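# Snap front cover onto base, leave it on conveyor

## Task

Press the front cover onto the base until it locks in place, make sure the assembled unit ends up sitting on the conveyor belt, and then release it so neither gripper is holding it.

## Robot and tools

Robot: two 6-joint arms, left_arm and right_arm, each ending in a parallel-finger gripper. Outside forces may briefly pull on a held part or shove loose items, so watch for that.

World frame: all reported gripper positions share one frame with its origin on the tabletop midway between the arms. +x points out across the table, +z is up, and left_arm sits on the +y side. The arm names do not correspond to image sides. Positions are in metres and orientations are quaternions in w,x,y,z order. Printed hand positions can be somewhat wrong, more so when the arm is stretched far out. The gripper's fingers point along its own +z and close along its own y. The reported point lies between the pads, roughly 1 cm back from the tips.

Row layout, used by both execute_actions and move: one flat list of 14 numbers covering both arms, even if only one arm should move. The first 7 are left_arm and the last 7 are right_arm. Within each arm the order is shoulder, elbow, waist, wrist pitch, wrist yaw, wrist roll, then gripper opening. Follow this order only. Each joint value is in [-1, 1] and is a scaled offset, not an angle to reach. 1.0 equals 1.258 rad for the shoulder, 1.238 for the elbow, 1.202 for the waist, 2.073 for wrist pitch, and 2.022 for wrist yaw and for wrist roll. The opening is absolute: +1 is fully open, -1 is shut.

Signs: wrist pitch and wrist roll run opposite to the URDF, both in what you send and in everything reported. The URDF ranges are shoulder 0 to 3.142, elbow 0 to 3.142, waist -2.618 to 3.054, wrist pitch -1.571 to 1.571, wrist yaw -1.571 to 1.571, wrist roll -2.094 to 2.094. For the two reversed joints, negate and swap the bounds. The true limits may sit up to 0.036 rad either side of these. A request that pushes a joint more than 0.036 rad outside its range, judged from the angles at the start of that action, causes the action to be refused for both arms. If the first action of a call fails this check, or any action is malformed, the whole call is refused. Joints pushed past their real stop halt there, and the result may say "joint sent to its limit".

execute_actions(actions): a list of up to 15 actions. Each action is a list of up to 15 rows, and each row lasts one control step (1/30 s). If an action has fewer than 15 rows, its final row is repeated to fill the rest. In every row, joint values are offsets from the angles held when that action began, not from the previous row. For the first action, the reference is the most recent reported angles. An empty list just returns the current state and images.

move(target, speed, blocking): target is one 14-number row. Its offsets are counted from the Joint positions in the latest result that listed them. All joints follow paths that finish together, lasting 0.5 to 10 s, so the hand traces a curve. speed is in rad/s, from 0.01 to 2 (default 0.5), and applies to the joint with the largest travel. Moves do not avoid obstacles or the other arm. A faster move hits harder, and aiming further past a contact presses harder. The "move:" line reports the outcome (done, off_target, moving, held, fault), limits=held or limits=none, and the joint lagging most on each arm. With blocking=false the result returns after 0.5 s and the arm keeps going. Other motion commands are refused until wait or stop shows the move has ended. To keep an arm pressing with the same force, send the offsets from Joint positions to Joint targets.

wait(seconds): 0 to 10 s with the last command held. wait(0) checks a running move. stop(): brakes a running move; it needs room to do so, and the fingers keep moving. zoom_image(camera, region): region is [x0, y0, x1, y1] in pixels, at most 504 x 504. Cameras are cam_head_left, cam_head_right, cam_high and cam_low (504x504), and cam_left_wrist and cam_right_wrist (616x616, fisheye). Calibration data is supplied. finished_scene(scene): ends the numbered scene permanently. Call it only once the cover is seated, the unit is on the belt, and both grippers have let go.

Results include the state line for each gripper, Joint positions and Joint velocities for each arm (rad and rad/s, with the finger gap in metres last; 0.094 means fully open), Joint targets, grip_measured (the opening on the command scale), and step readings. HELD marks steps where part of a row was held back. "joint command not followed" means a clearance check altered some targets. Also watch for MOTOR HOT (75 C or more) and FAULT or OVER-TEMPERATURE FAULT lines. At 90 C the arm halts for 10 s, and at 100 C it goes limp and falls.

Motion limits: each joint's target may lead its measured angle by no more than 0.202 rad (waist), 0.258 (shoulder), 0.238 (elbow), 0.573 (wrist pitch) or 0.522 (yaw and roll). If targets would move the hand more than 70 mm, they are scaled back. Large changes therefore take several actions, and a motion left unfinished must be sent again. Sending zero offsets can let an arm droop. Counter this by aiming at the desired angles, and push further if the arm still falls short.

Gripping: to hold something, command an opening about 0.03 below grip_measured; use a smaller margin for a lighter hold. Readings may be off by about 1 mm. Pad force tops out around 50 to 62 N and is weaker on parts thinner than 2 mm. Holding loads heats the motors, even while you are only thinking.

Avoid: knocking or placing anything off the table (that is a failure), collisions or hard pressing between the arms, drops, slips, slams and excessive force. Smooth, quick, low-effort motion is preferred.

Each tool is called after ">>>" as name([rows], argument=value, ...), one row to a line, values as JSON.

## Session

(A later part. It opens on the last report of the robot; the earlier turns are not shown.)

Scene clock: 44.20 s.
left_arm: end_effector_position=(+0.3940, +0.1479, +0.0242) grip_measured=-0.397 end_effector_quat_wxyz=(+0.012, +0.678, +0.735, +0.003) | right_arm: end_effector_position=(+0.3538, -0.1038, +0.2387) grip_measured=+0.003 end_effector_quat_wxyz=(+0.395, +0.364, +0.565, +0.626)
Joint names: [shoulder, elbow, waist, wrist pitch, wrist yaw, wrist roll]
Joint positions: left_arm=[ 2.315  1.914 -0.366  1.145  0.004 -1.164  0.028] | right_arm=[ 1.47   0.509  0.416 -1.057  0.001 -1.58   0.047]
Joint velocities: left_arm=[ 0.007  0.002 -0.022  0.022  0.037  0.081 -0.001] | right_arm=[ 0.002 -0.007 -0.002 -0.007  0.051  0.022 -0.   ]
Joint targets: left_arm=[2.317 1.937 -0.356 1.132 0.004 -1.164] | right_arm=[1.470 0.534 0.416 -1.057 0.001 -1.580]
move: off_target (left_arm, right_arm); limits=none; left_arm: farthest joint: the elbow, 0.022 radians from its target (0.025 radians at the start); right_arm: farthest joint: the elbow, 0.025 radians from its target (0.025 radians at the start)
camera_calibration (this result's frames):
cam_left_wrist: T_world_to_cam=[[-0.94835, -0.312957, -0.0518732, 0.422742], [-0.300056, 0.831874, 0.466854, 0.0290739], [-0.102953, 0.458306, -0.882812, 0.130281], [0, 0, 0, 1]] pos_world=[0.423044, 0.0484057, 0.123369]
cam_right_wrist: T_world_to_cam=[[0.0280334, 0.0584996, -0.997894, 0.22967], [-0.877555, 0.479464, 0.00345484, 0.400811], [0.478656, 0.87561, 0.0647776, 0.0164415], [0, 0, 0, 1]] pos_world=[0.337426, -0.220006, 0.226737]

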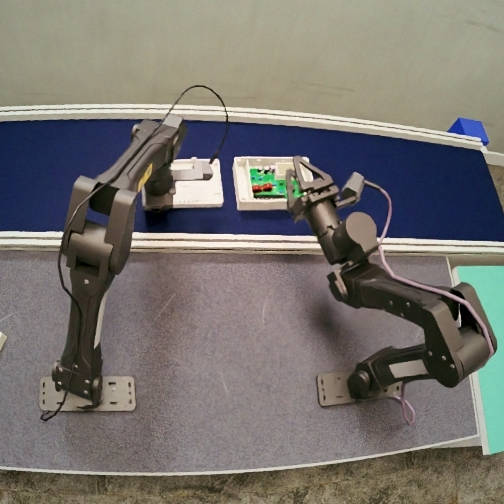

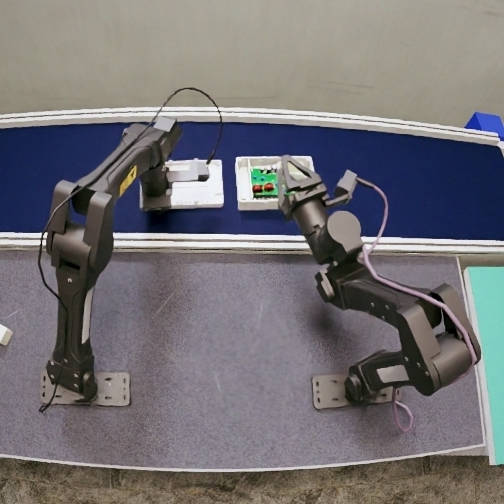

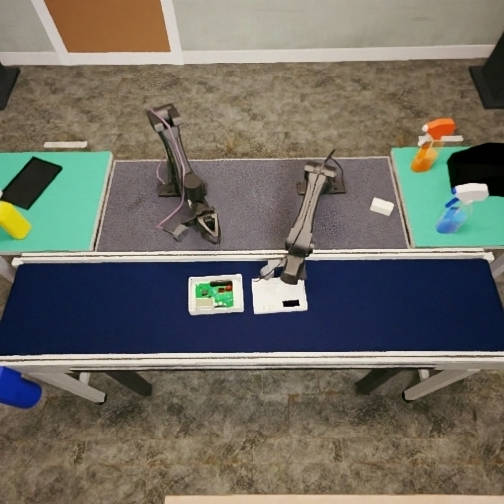

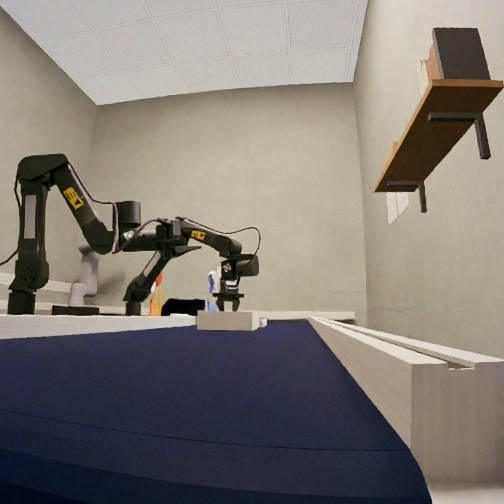

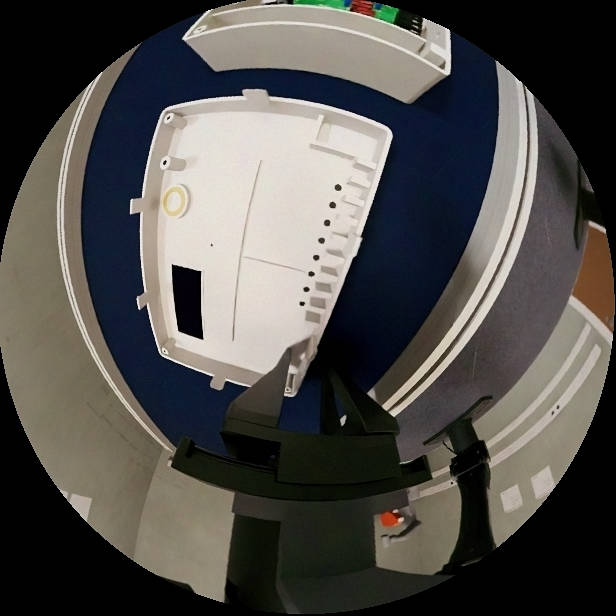

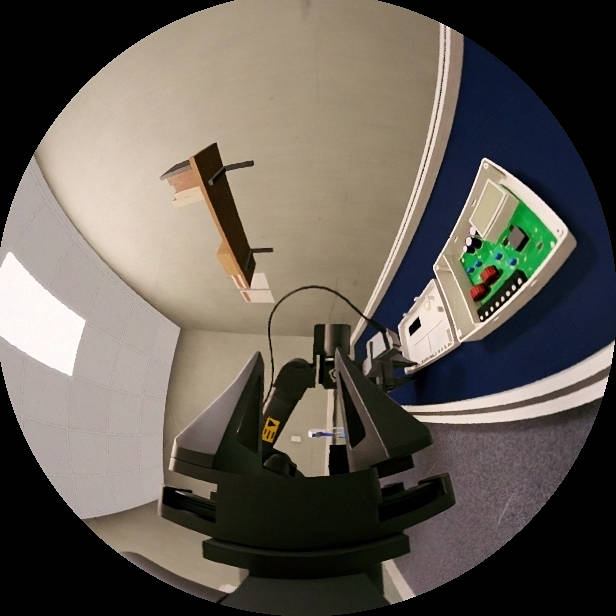

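>>> move(target=[0.012,0.02,0.022,-0.006,0,0,-0.4,0,0.02,0,0,0,0,0], speed=0.1)

>>> move(target=[0,0.02,0,0,0,0,-1,0,0.02,0,0,0,0,0])

>>> move(target=[-0.2,0.02,0,0.125,0,0,-1,0,0.02,0,0,0,0,0], speed=0.2)

Scene clock: 49.67 s.
left_arm: end_effector_position=(+0.3967, +0.1547, +0.0241) grip_measured=-0.397 end_effector_quat_wxyz=(+0.013, +0.672, +0.740, +0.004) | right_arm: end_effector_position=(+0.3538, -0.1038, +0.2387) grip_measured=+0.003 end_effector_quat_wxyz=(+0.395, +0.364, +0.565, +0.626)
Joint names: [shoulder, elbow, waist, wrist pitch, wrist yaw, wrist roll]
Joint positions: left_arm=[ 2.315  1.914 -0.35   1.143  0.004 -1.164  0.028] | right_arm=[ 1.47   0.509  0.416 -1.057  0.001 -1.581  0.047]
Joint velocities: left_arm=[-0.002 -0.007 -0.017 -0.066  0.007 -0.051  0.001] | right_arm=[ 0.002 -0.002  0.007  0.022  0.022  0.051 -0.   ]
Joint targets: left_arm=[2.330 1.939 -0.339 1.133 0.004 -1.164] | right_arm=[1.470 0.534 0.416 -1.057 0.001 -1.580]
move: off_target (left_arm, right_arm); limits=none; left_arm: farthest joint: the elbow, 0.024 radians from its target (0.024 radians at the start); right_arm: farthest joint: the elbow, 0.025 radians from its target (0.025 radians at the start)
camera_calibration (this result's frames):
cam_left_wrist: T_world_to_cam=[[-0.943138, -0.328135, -0.0530911, 0.427712], [-0.314023, 0.827177, 0.466013, 0.0306017], [-0.109, 0.456187, -0.883183, 0.130051], [0, 0, 0, 1]] pos_world=[0.427177, 0.0557066, 0.123306]
cam_right_wrist: T_world_to_cam=[[0.0278713, 0.0588441, -0.997878, 0.22976], [-0.877572, 0.47943, 0.00376058, 0.400741], [0.478634, 0.875605, 0.0650023, 0.016395], [0, 0, 0, 1]] pos_world=[0.337428, -0.220003, 0.226699]

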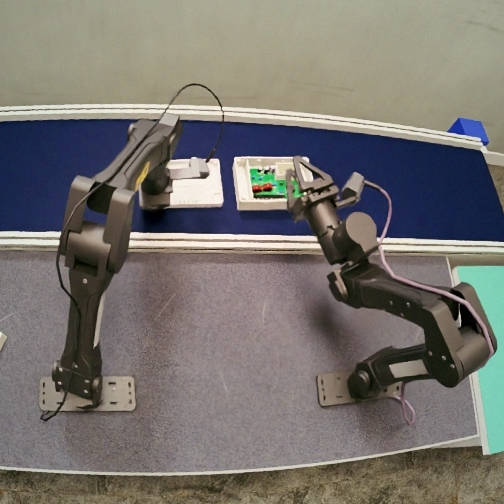

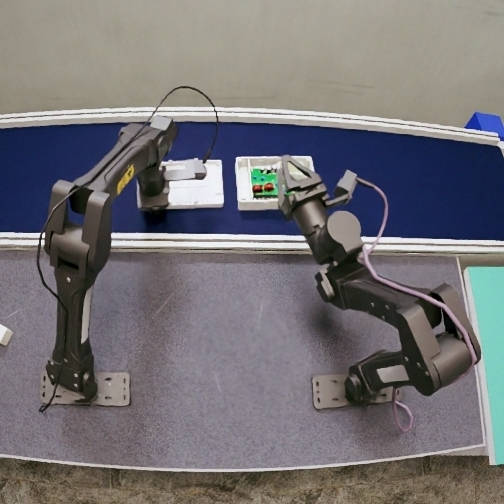

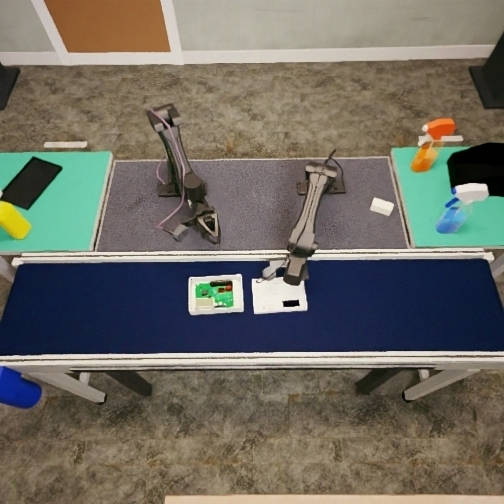

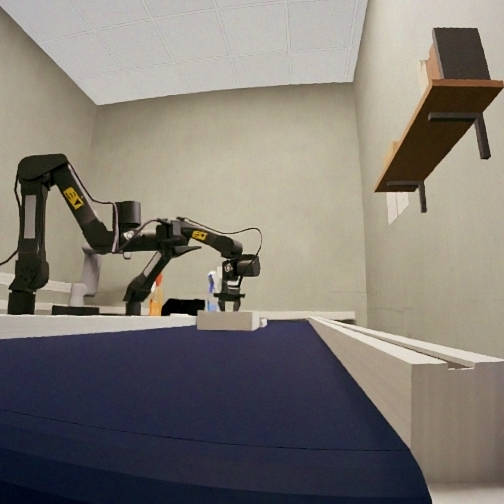

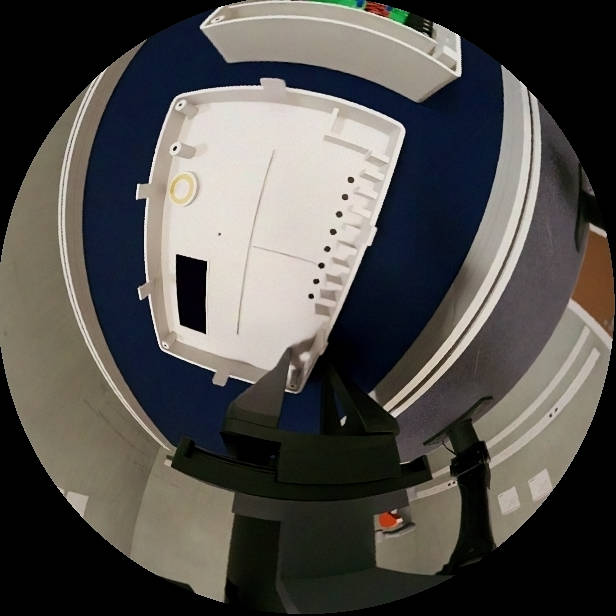

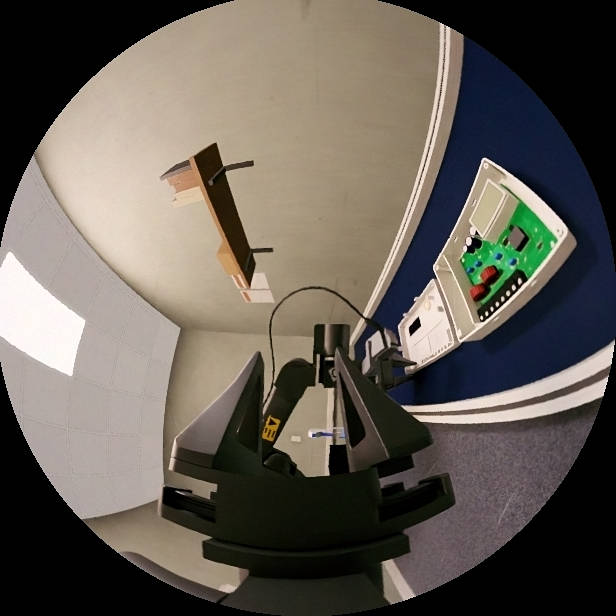

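Scene clock: 50.37 s.
left_arm: end_effector_position=(+0.3972, +0.1547, +0.0241) grip_measured=-0.952 end_effector_quat_wxyz=(+0.014, +0.672, +0.740, +0.005) | right_arm: end_effector_position=(+0.3538, -0.1038, +0.2387) grip_measured=+0.003 end_effector_quat_wxyz=(+0.395, +0.364, +0.565, +0.626)
Joint names: [shoulder, elbow, waist, wrist pitch, wrist yaw, wrist roll]
Joint positions: left_arm=[ 2.315  1.914 -0.35   1.141  0.002 -1.164  0.002] | right_arm=[ 1.47   0.509  0.416 -1.057  0.001 -1.581  0.047]
Joint velocities: left_arm=[ 0.017  0.032  0.012 -0.007 -0.037  0.022  0.001] | right_arm=[-0.012 -0.017  0.002  0.037 -0.007  0.007 -0.001]
Joint targets: left_arm=[2.315 1.939 -0.350 1.143 0.004 -1.164] | right_arm=[1.470 0.534 0.416 -1.057 0.001 -1.581]
move: off_target (left_arm, right_arm); limits=none; left_arm: farthest joint: the elbow, 0.024 radians from its target (0.024 radians at the start); right_arm: farthest joint: the elbow, 0.025 radians from its target (0.025 radians at the start)
camera_calibration (this result's frames):
cam_left_wrist: T_world_to_cam=[[-0.943095, -0.327765, -0.0560619, 0.428264], [-0.315039, 0.826759, 0.466069, 0.0312603], [-0.106411, 0.457208, -0.882971, 0.128944], [0, 0, 0, 1]] pos_world=[0.427463, 0.0555707, 0.123294]
cam_right_wrist: T_world_to_cam=[[0.0277091, 0.0591886, -0.997862, 0.229849], [-0.877589, 0.479397, 0.0040663, 0.40067], [0.478613, 0.8756, 0.0652269, 0.0163485], [0, 0, 0, 1]] pos_world=[0.33743, -0.219999, 0.226662]

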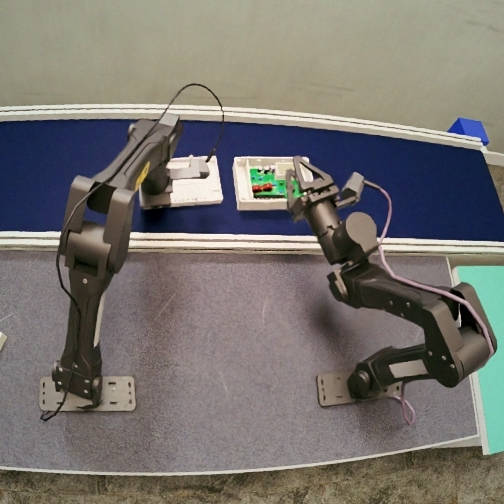

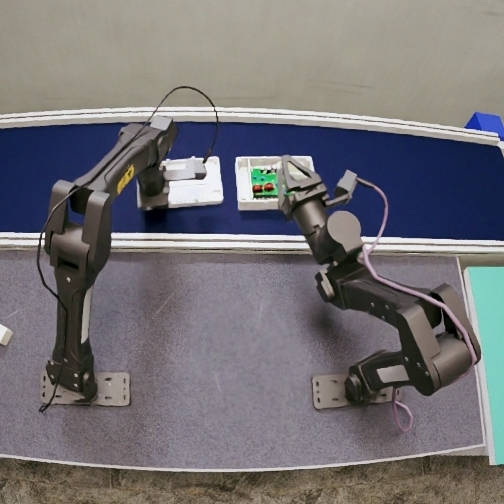

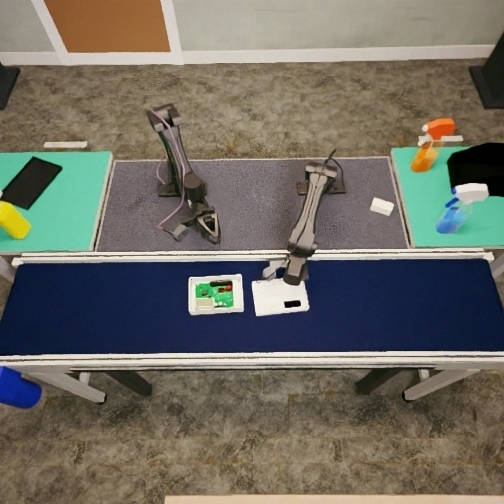

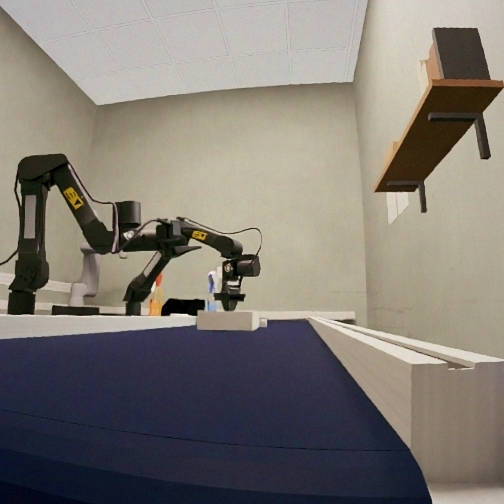

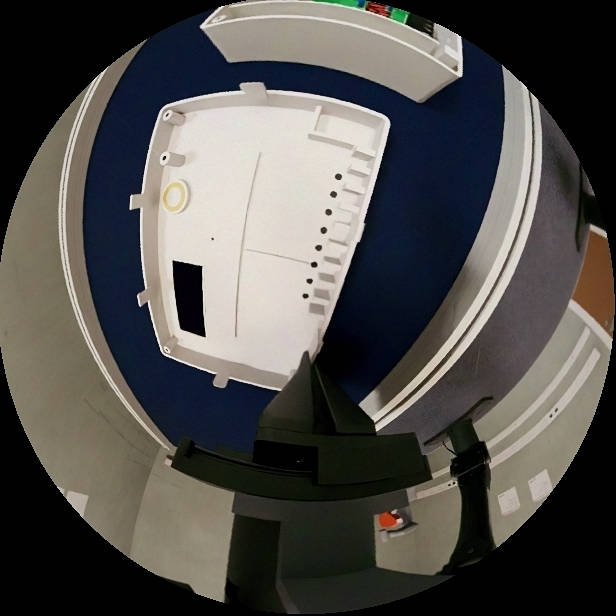

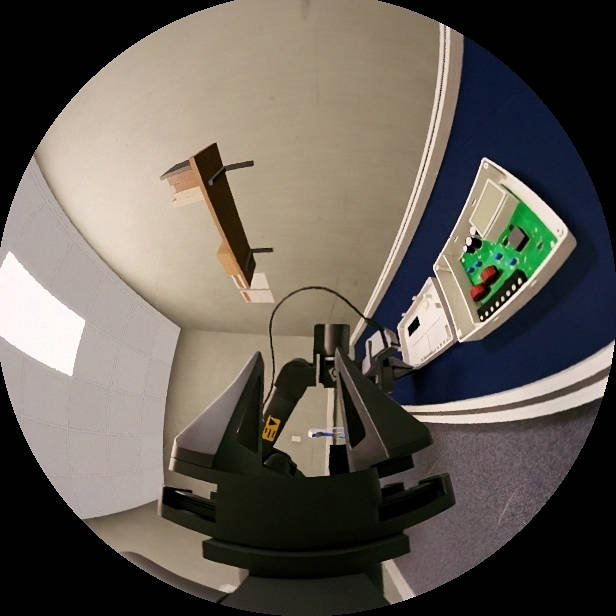

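Scene clock: 52.20 s.
left_arm: end_effector_position=(+0.3471, +0.1709, +0.1155) grip_measured=-0.952 end_effector_quat_wxyz=(-0.001, +0.672, +0.740, -0.001) | right_arm: end_effector_position=(+0.3538, -0.1038, +0.2387) grip_measured=+0.003 end_effector_quat_wxyz=(+0.395, +0.364, +0.565, +0.626)
Joint names: [shoulder, elbow, waist, wrist pitch, wrist yaw, wrist roll]
Joint positions: left_arm=[ 2.091  1.914 -0.35   1.396  0.001 -1.164  0.002] | right_arm=[ 1.47   0.509  0.416 -1.057  0.001 -1.581  0.047]
Joint velocities: left_arm=[-0.002  0.002 -0.007  0.066 -0.022 -0.007 -0.   ] | right_arm=[-0.007 -0.002 -0.002  0.037 -0.095  0.007  0.001]
Joint targets: left_arm=[2.064 1.939 -0.350 1.400 0.002 -1.164] | right_arm=[1.470 0.534 0.416 -1.057 0.001 -1.581]
move: off_target (left_arm, right_arm); limits=none; left_arm: farthest joint: the shoulder, 0.027 radians from its target (0.252 radians at the start); right_arm: farthest joint: the elbow, 0.025 radians from its target (0.025 radians at the start)
camera_calibration (this result's frames):
cam_left_wrist: T_world_to_cam=[[-0.944374, -0.327328, -0.031841, 0.388984], [-0.301188, 0.821931, 0.483442, -0.0465236], [-0.132073, 0.46614, -0.874797, 0.203299], [0, 0, 0, 1]] pos_world=[0.380185, 0.0707988, 0.212722]
cam_right_wrist: T_world_to_cam=[[0.0275469, 0.0595331, -0.997846, 0.229938], [-0.877606, 0.479363, 0.00437202, 0.4006], [0.478591, 0.875595, 0.0654516, 0.016302], [0, 0, 0, 1]] pos_world=[0.337433, -0.219996, 0.226625]

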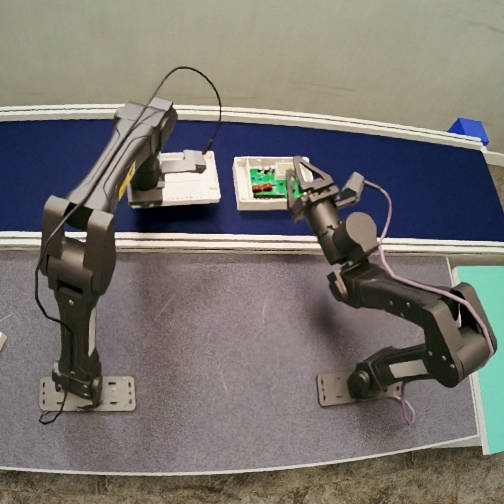

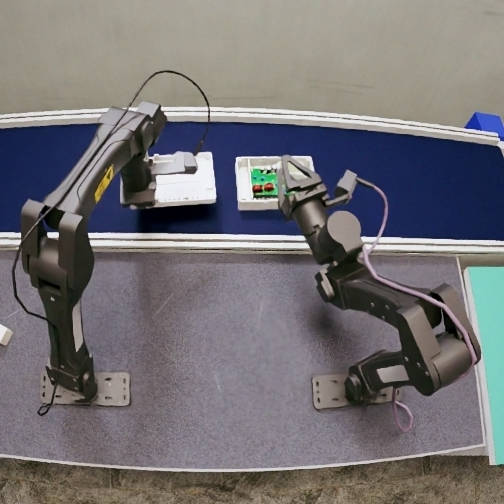

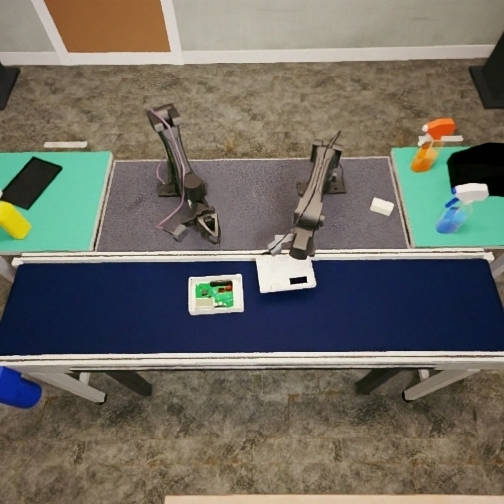

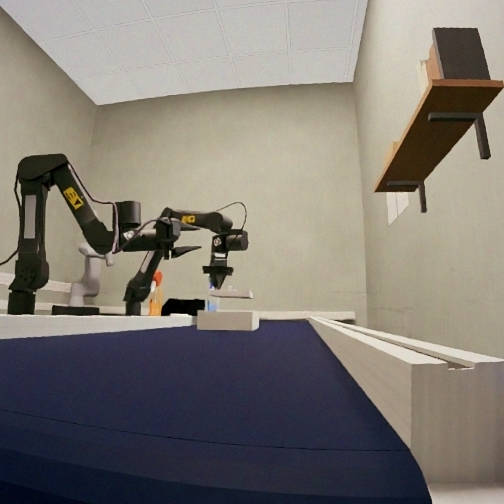

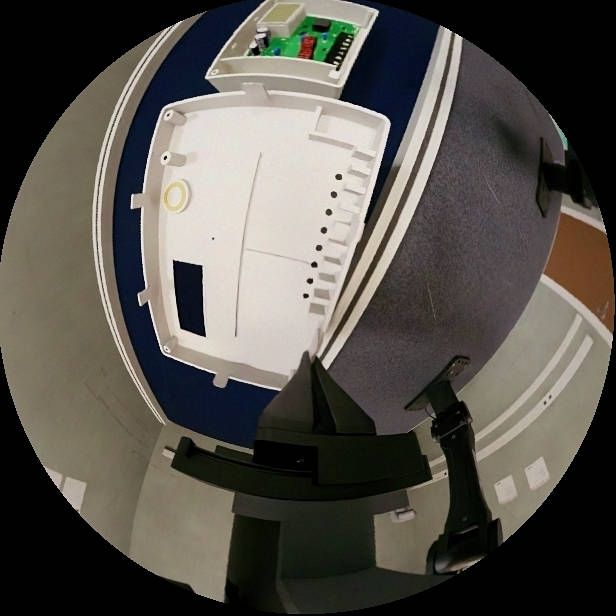

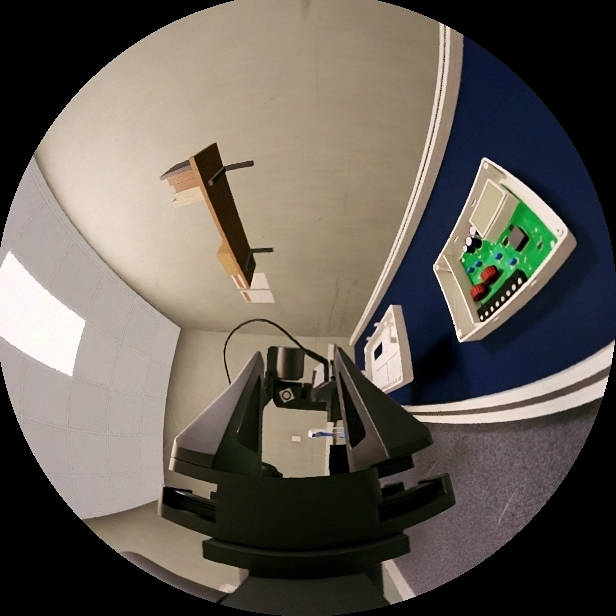

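>>> move(target=[-0.02,0.02,0,0,0,0.335,-1,0,0.02,0.29,0,0,0,-0.1], speed=0.4)

>>> move(target=[-0.02,0.02,0,0,0,0,-1,0.545,0.235,0,-0.165,0,0,-0.1], speed=0.4)

Scene clock: 62.43 s.
left_arm: end_effector_position=(+0.3468, +0.1711, +0.1155) grip_measured=-0.951 end_effector_quat_wxyz=(-0.001, +0.390, +0.921, -0.001) | right_arm: end_effector_position=(+0.2702, +0.0159, +0.2387) grip_measured=-0.097 end_effector_quat_wxyz=(+0.283, +0.263, +0.619, +0.684)
Joint names: [shoulder, elbow, waist, wrist pitch, wrist yaw, wrist roll]
Joint positions: left_arm=[ 2.091  1.914 -0.35   1.398  0.001 -0.492  0.002] | right_arm=[ 1.47   0.509  0.757 -1.057  0.001 -1.581  0.042]
Joint velocities: left_arm=[-0.012  0.012 -0.002 -0.051 -0.051 -0.022  0.   ] | right_arm=[ 0.007  0.007  0.002  0.007  0.022 -0.007  0.   ]
Joint targets: left_arm=[2.065 1.939 -0.350 1.397 0.001 -0.486] | right_arm=[1.470 0.534 0.765 -1.057 0.001 -1.581]
move: off_target (left_arm, right_arm); limits=none; left_arm: farthest joint: the shoulder, 0.025 radians from its target (0.025 radians at the start); right_arm: farthest joint: the elbow, 0.025 radians from its target (0.025 radians at the start)
camera_calibration (this result's frames):
cam_left_wrist: T_world_to_cam=[[-0.535191, -0.844108, -0.0324375, 0.335355], [-0.74662, 0.454721, 0.485579, 0.170349], [-0.395131, 0.284096, -0.873591, 0.325442], [0, 0, 0, 1]] pos_world=[0.435258, 0.113158, 0.212463]
cam_right_wrist: T_world_to_cam=[[0.00604863, 0.0653179, -0.997846, 0.230828], [-0.987393, 0.158226, 0.00437202, 0.304615], [0.158171, 0.98524, 0.0654516, 0.0362757], [0, 0, 0, 1]] pos_world=[0.293641, -0.0990154, 0.226625]

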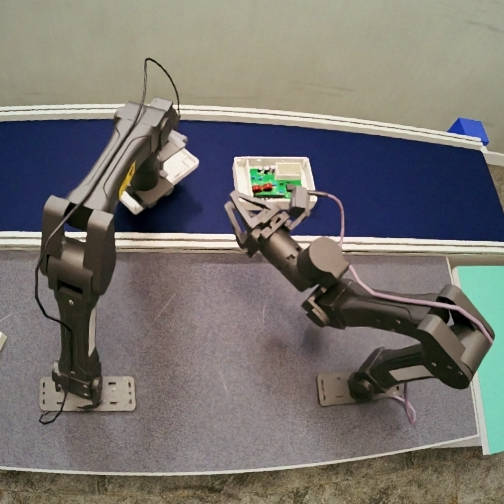

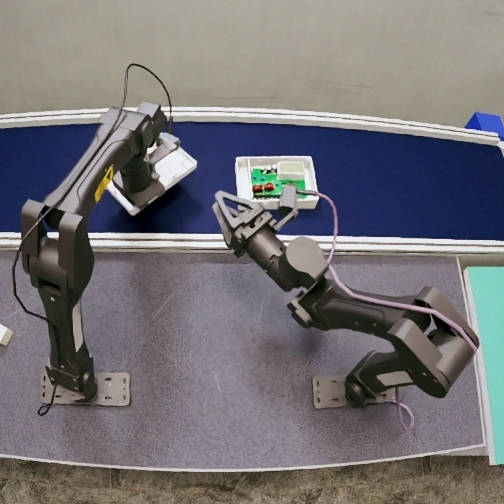

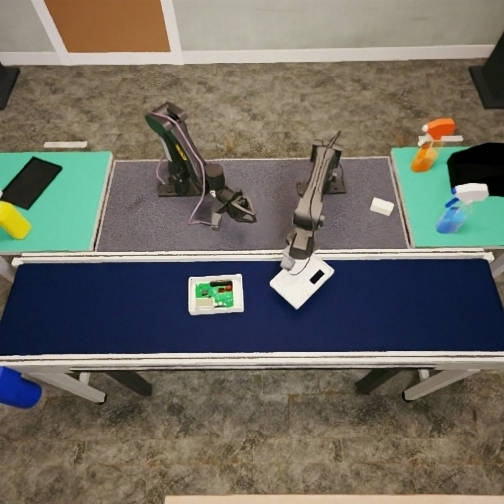

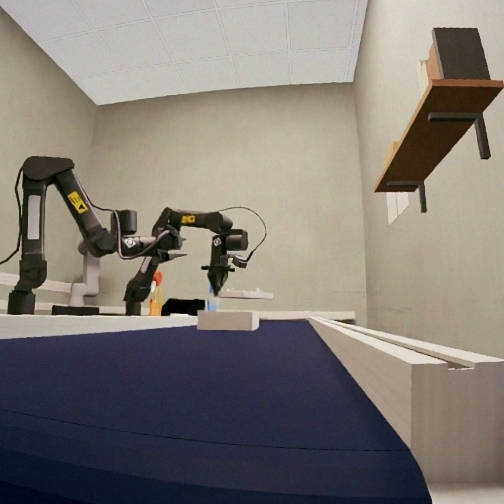

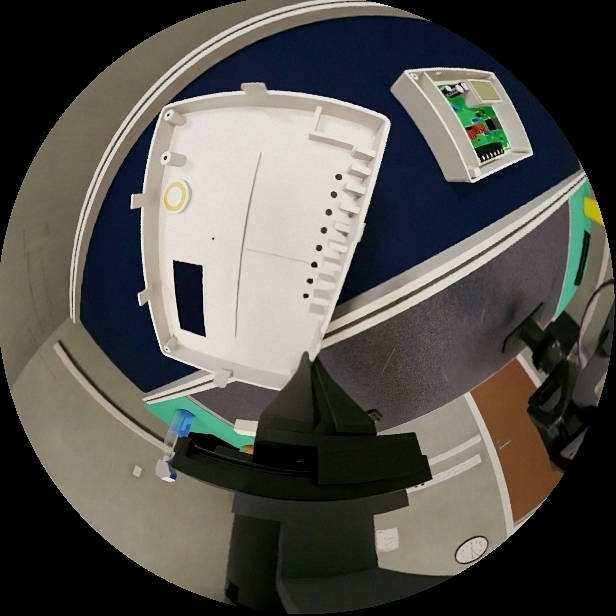

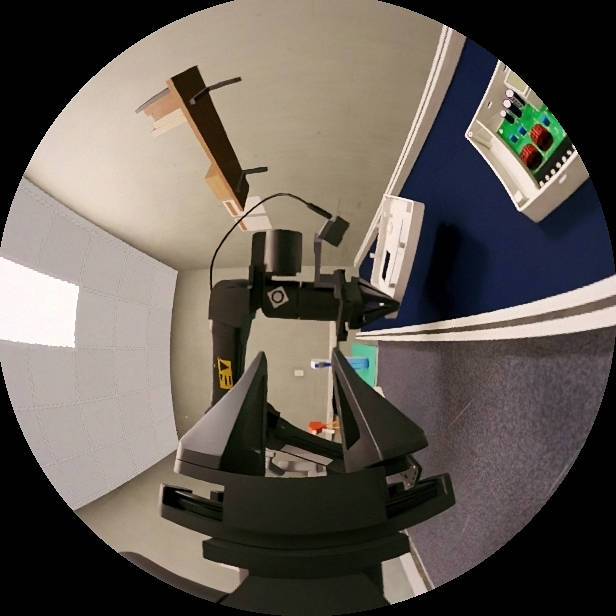

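Scene clock: 64.83 s.
left_arm: end_effector_position=(+0.3467, +0.1711, +0.1155) grip_measured=-0.951 end_effector_quat_wxyz=(-0.002, +0.390, +0.921, -0.001) | right_arm: end_effector_position=(+0.3343, +0.0790, +0.1195) grip_measured=-0.097 end_effector_quat_wxyz=(+0.273, +0.273, +0.641, +0.663)
Joint names: [shoulder, elbow, waist, wrist pitch, wrist yaw, wrist roll]
Joint positions: left_arm=[ 2.091  1.914 -0.35   1.398  0.001 -0.492  0.002] | right_arm=[ 2.145  0.778  0.757 -1.395  0.001 -1.583  0.042]
Joint velocities: left_arm=[-0.012  0.012  0.002  0.051 -0.007 -0.037 -0.   ] | right_arm=[-0.022 -0.002 -0.002  0.081  0.007 -0.022  0.   ]
Joint targets: left_arm=[2.065 1.939 -0.350 1.397 0.001 -0.492] | right_arm=[2.155 0.800 0.757 -1.399 0.001 -1.582]
move: off_target (left_arm, right_arm); limits=none; left_arm: farthest joint: the shoulder, 0.025 radians from its target (0.025 radians at the start); right_arm: farthest joint: the elbow, 0.022 radians from its target (0.291 radians at the start)
camera_calibration (this result's frames):
cam_left_wrist: T_world_to_cam=[[-0.535215, -0.8441, -0.0322454, 0.335292], [-0.746267, 0.454608, 0.486227, 0.17001], [-0.395765, 0.2843, -0.873237, 0.325499], [0, 0, 0, 1]] pos_world=[0.435147, 0.113193, 0.212386]
cam_right_wrist: T_world_to_cam=[[-0.0430709, 0.01854, -0.9989, 0.127662], [-0.986178, 0.159323, 0.0454794, 0.35297], [0.159991, 0.987052, 0.0114216, -0.0224787], [0, 0, 0, 1]] pos_world=[0.357186, -0.0364156, 0.111726]

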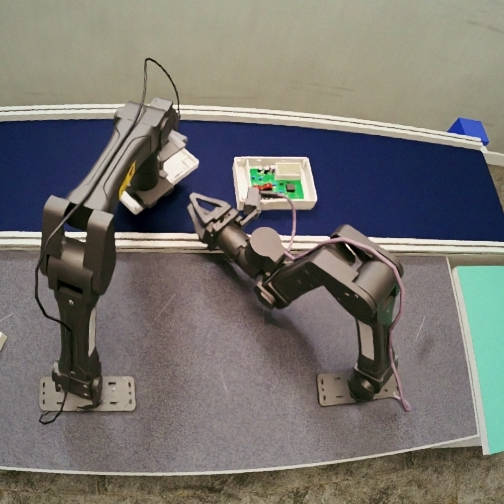

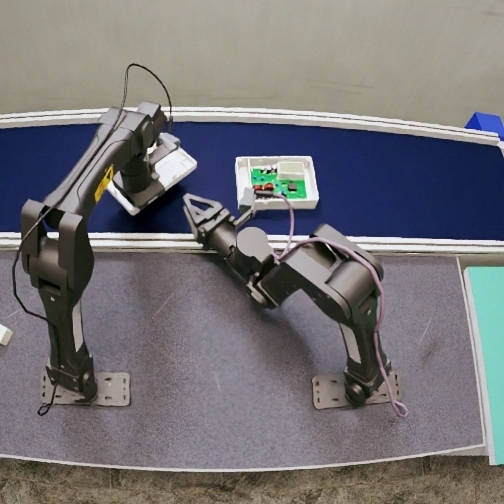

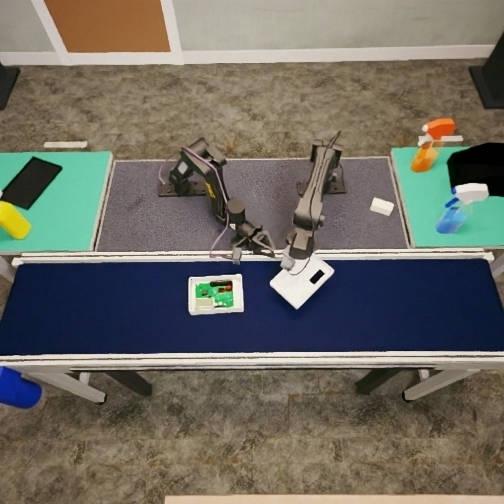

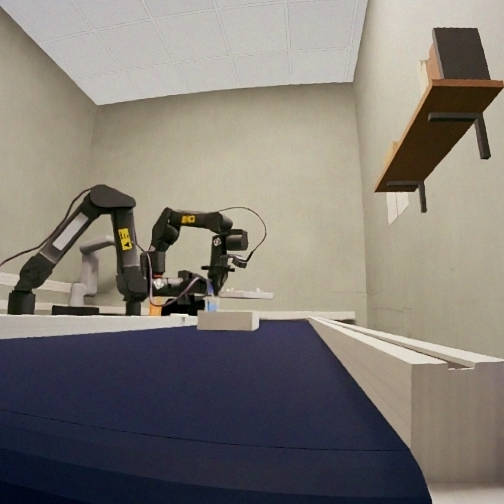

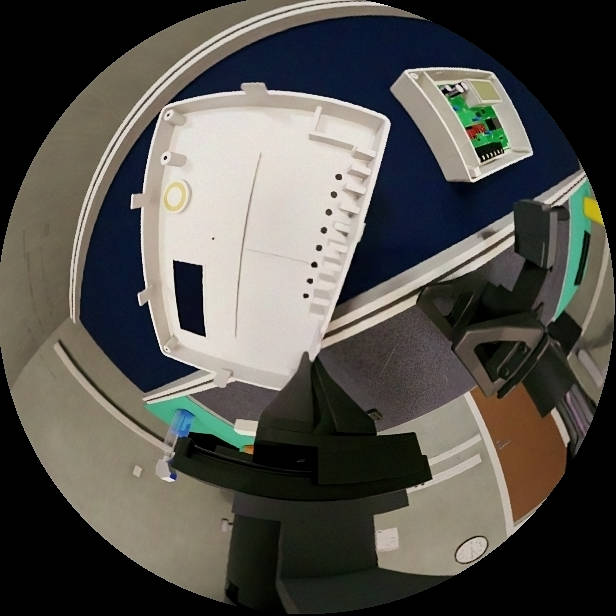

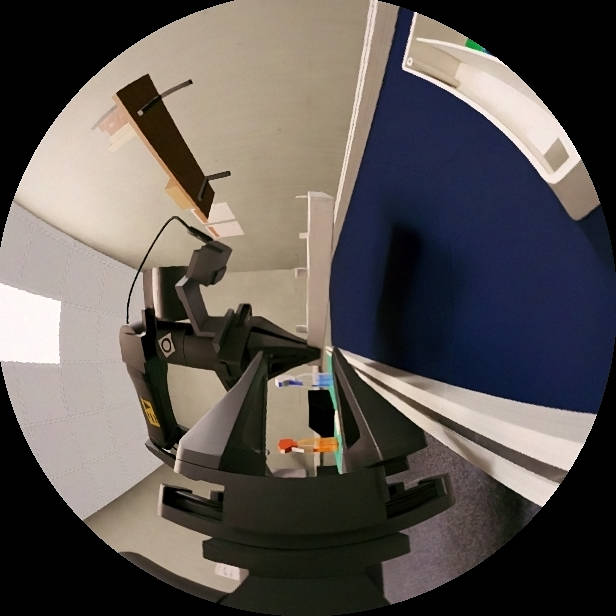

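>>> move(target=[-0.02,0.02,0,0,0,0,-1,0.111,0.224,0,0.075,0,0,-0.1], speed=0.2)

Scene clock: 71.13 s.
left_arm: end_effector_position=(+0.3464, +0.1712, +0.1155) grip_measured=-0.951 end_effector_quat_wxyz=(-0.002, +0.390, +0.921, -0.001) | right_arm: end_effector_position=(+0.3739, +0.1180, +0.1151) grip_measured=-0.097 end_effector_quat_wxyz=(+0.272, +0.274, +0.643, +0.661)
Joint names: [shoulder, elbow, waist, wrist pitch, wrist yaw, wrist roll]
Joint positions: left_arm=[ 2.091  1.914 -0.35   1.399  0.001 -0.492  0.002] | right_arm=[ 2.268  1.035  0.757 -1.255  0.001 -1.583  0.042]
Joint velocities: left_arm=[ 0.002  0.012 -0.002 -0.081 -0.022  0.022 -0.001] | right_arm=[-0.007 -0.002 -0.002  0.007 -0.007 -0.022 -0.001]
Joint targets: left_arm=[2.065 1.939 -0.350 1.398 0.001 -0.492] | right_arm=[2.284 1.055 0.757 -1.240 0.001 -1.582]
move: off_target (left_arm); limits=none; left_arm: farthest joint: the shoulder, 0.025 radians from its target (0.025 radians at the start); right_arm: farthest joint: the elbow, 0.020 radians from its target (0.278 radians at the start)
camera_calibration (this result's frames):
cam_left_wrist: T_world_to_cam=[[-0.53525, -0.844089, -0.0319571, 0.335197], [-0.745737, 0.454438, 0.487199, 0.169501], [-0.396717, 0.284605, -0.872706, 0.325584], [0, 0, 0, 1]] pos_world=[0.434982, 0.113246, 0.212271]
cam_right_wrist: T_world_to_cam=[[-0.0476815, 0.0145331, -0.998757, 0.126404], [-0.985961, 0.159504, 0.0493915, 0.385486], [0.160024, 0.98709, 0.00672366, -0.0667792], [0, 0, 0, 1]] pos_world=[0.396787, 0.00259343, 0.107656]

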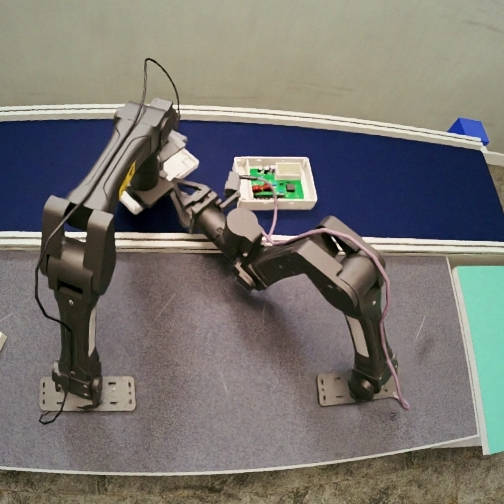

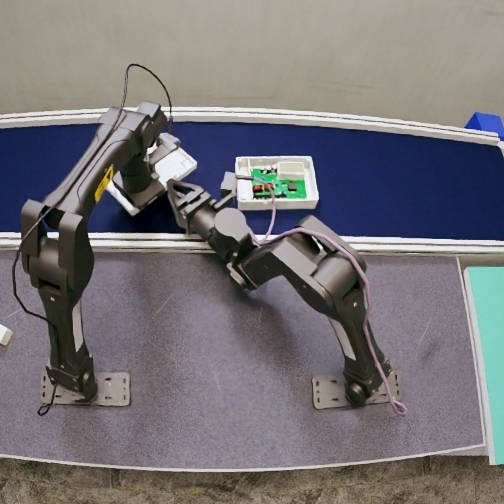

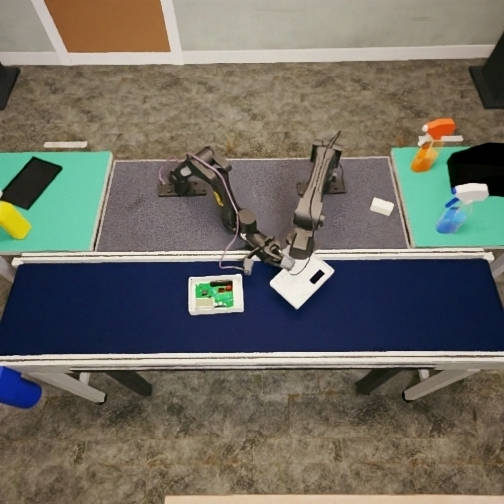

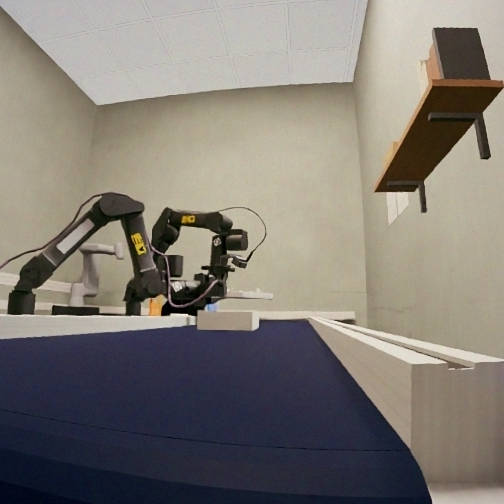

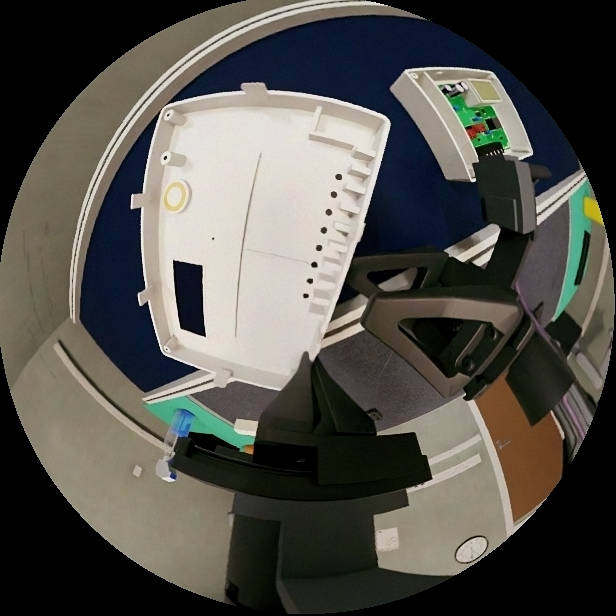

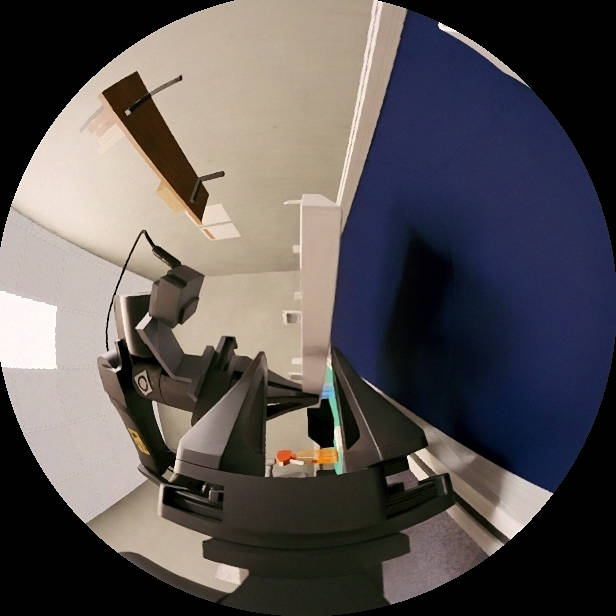

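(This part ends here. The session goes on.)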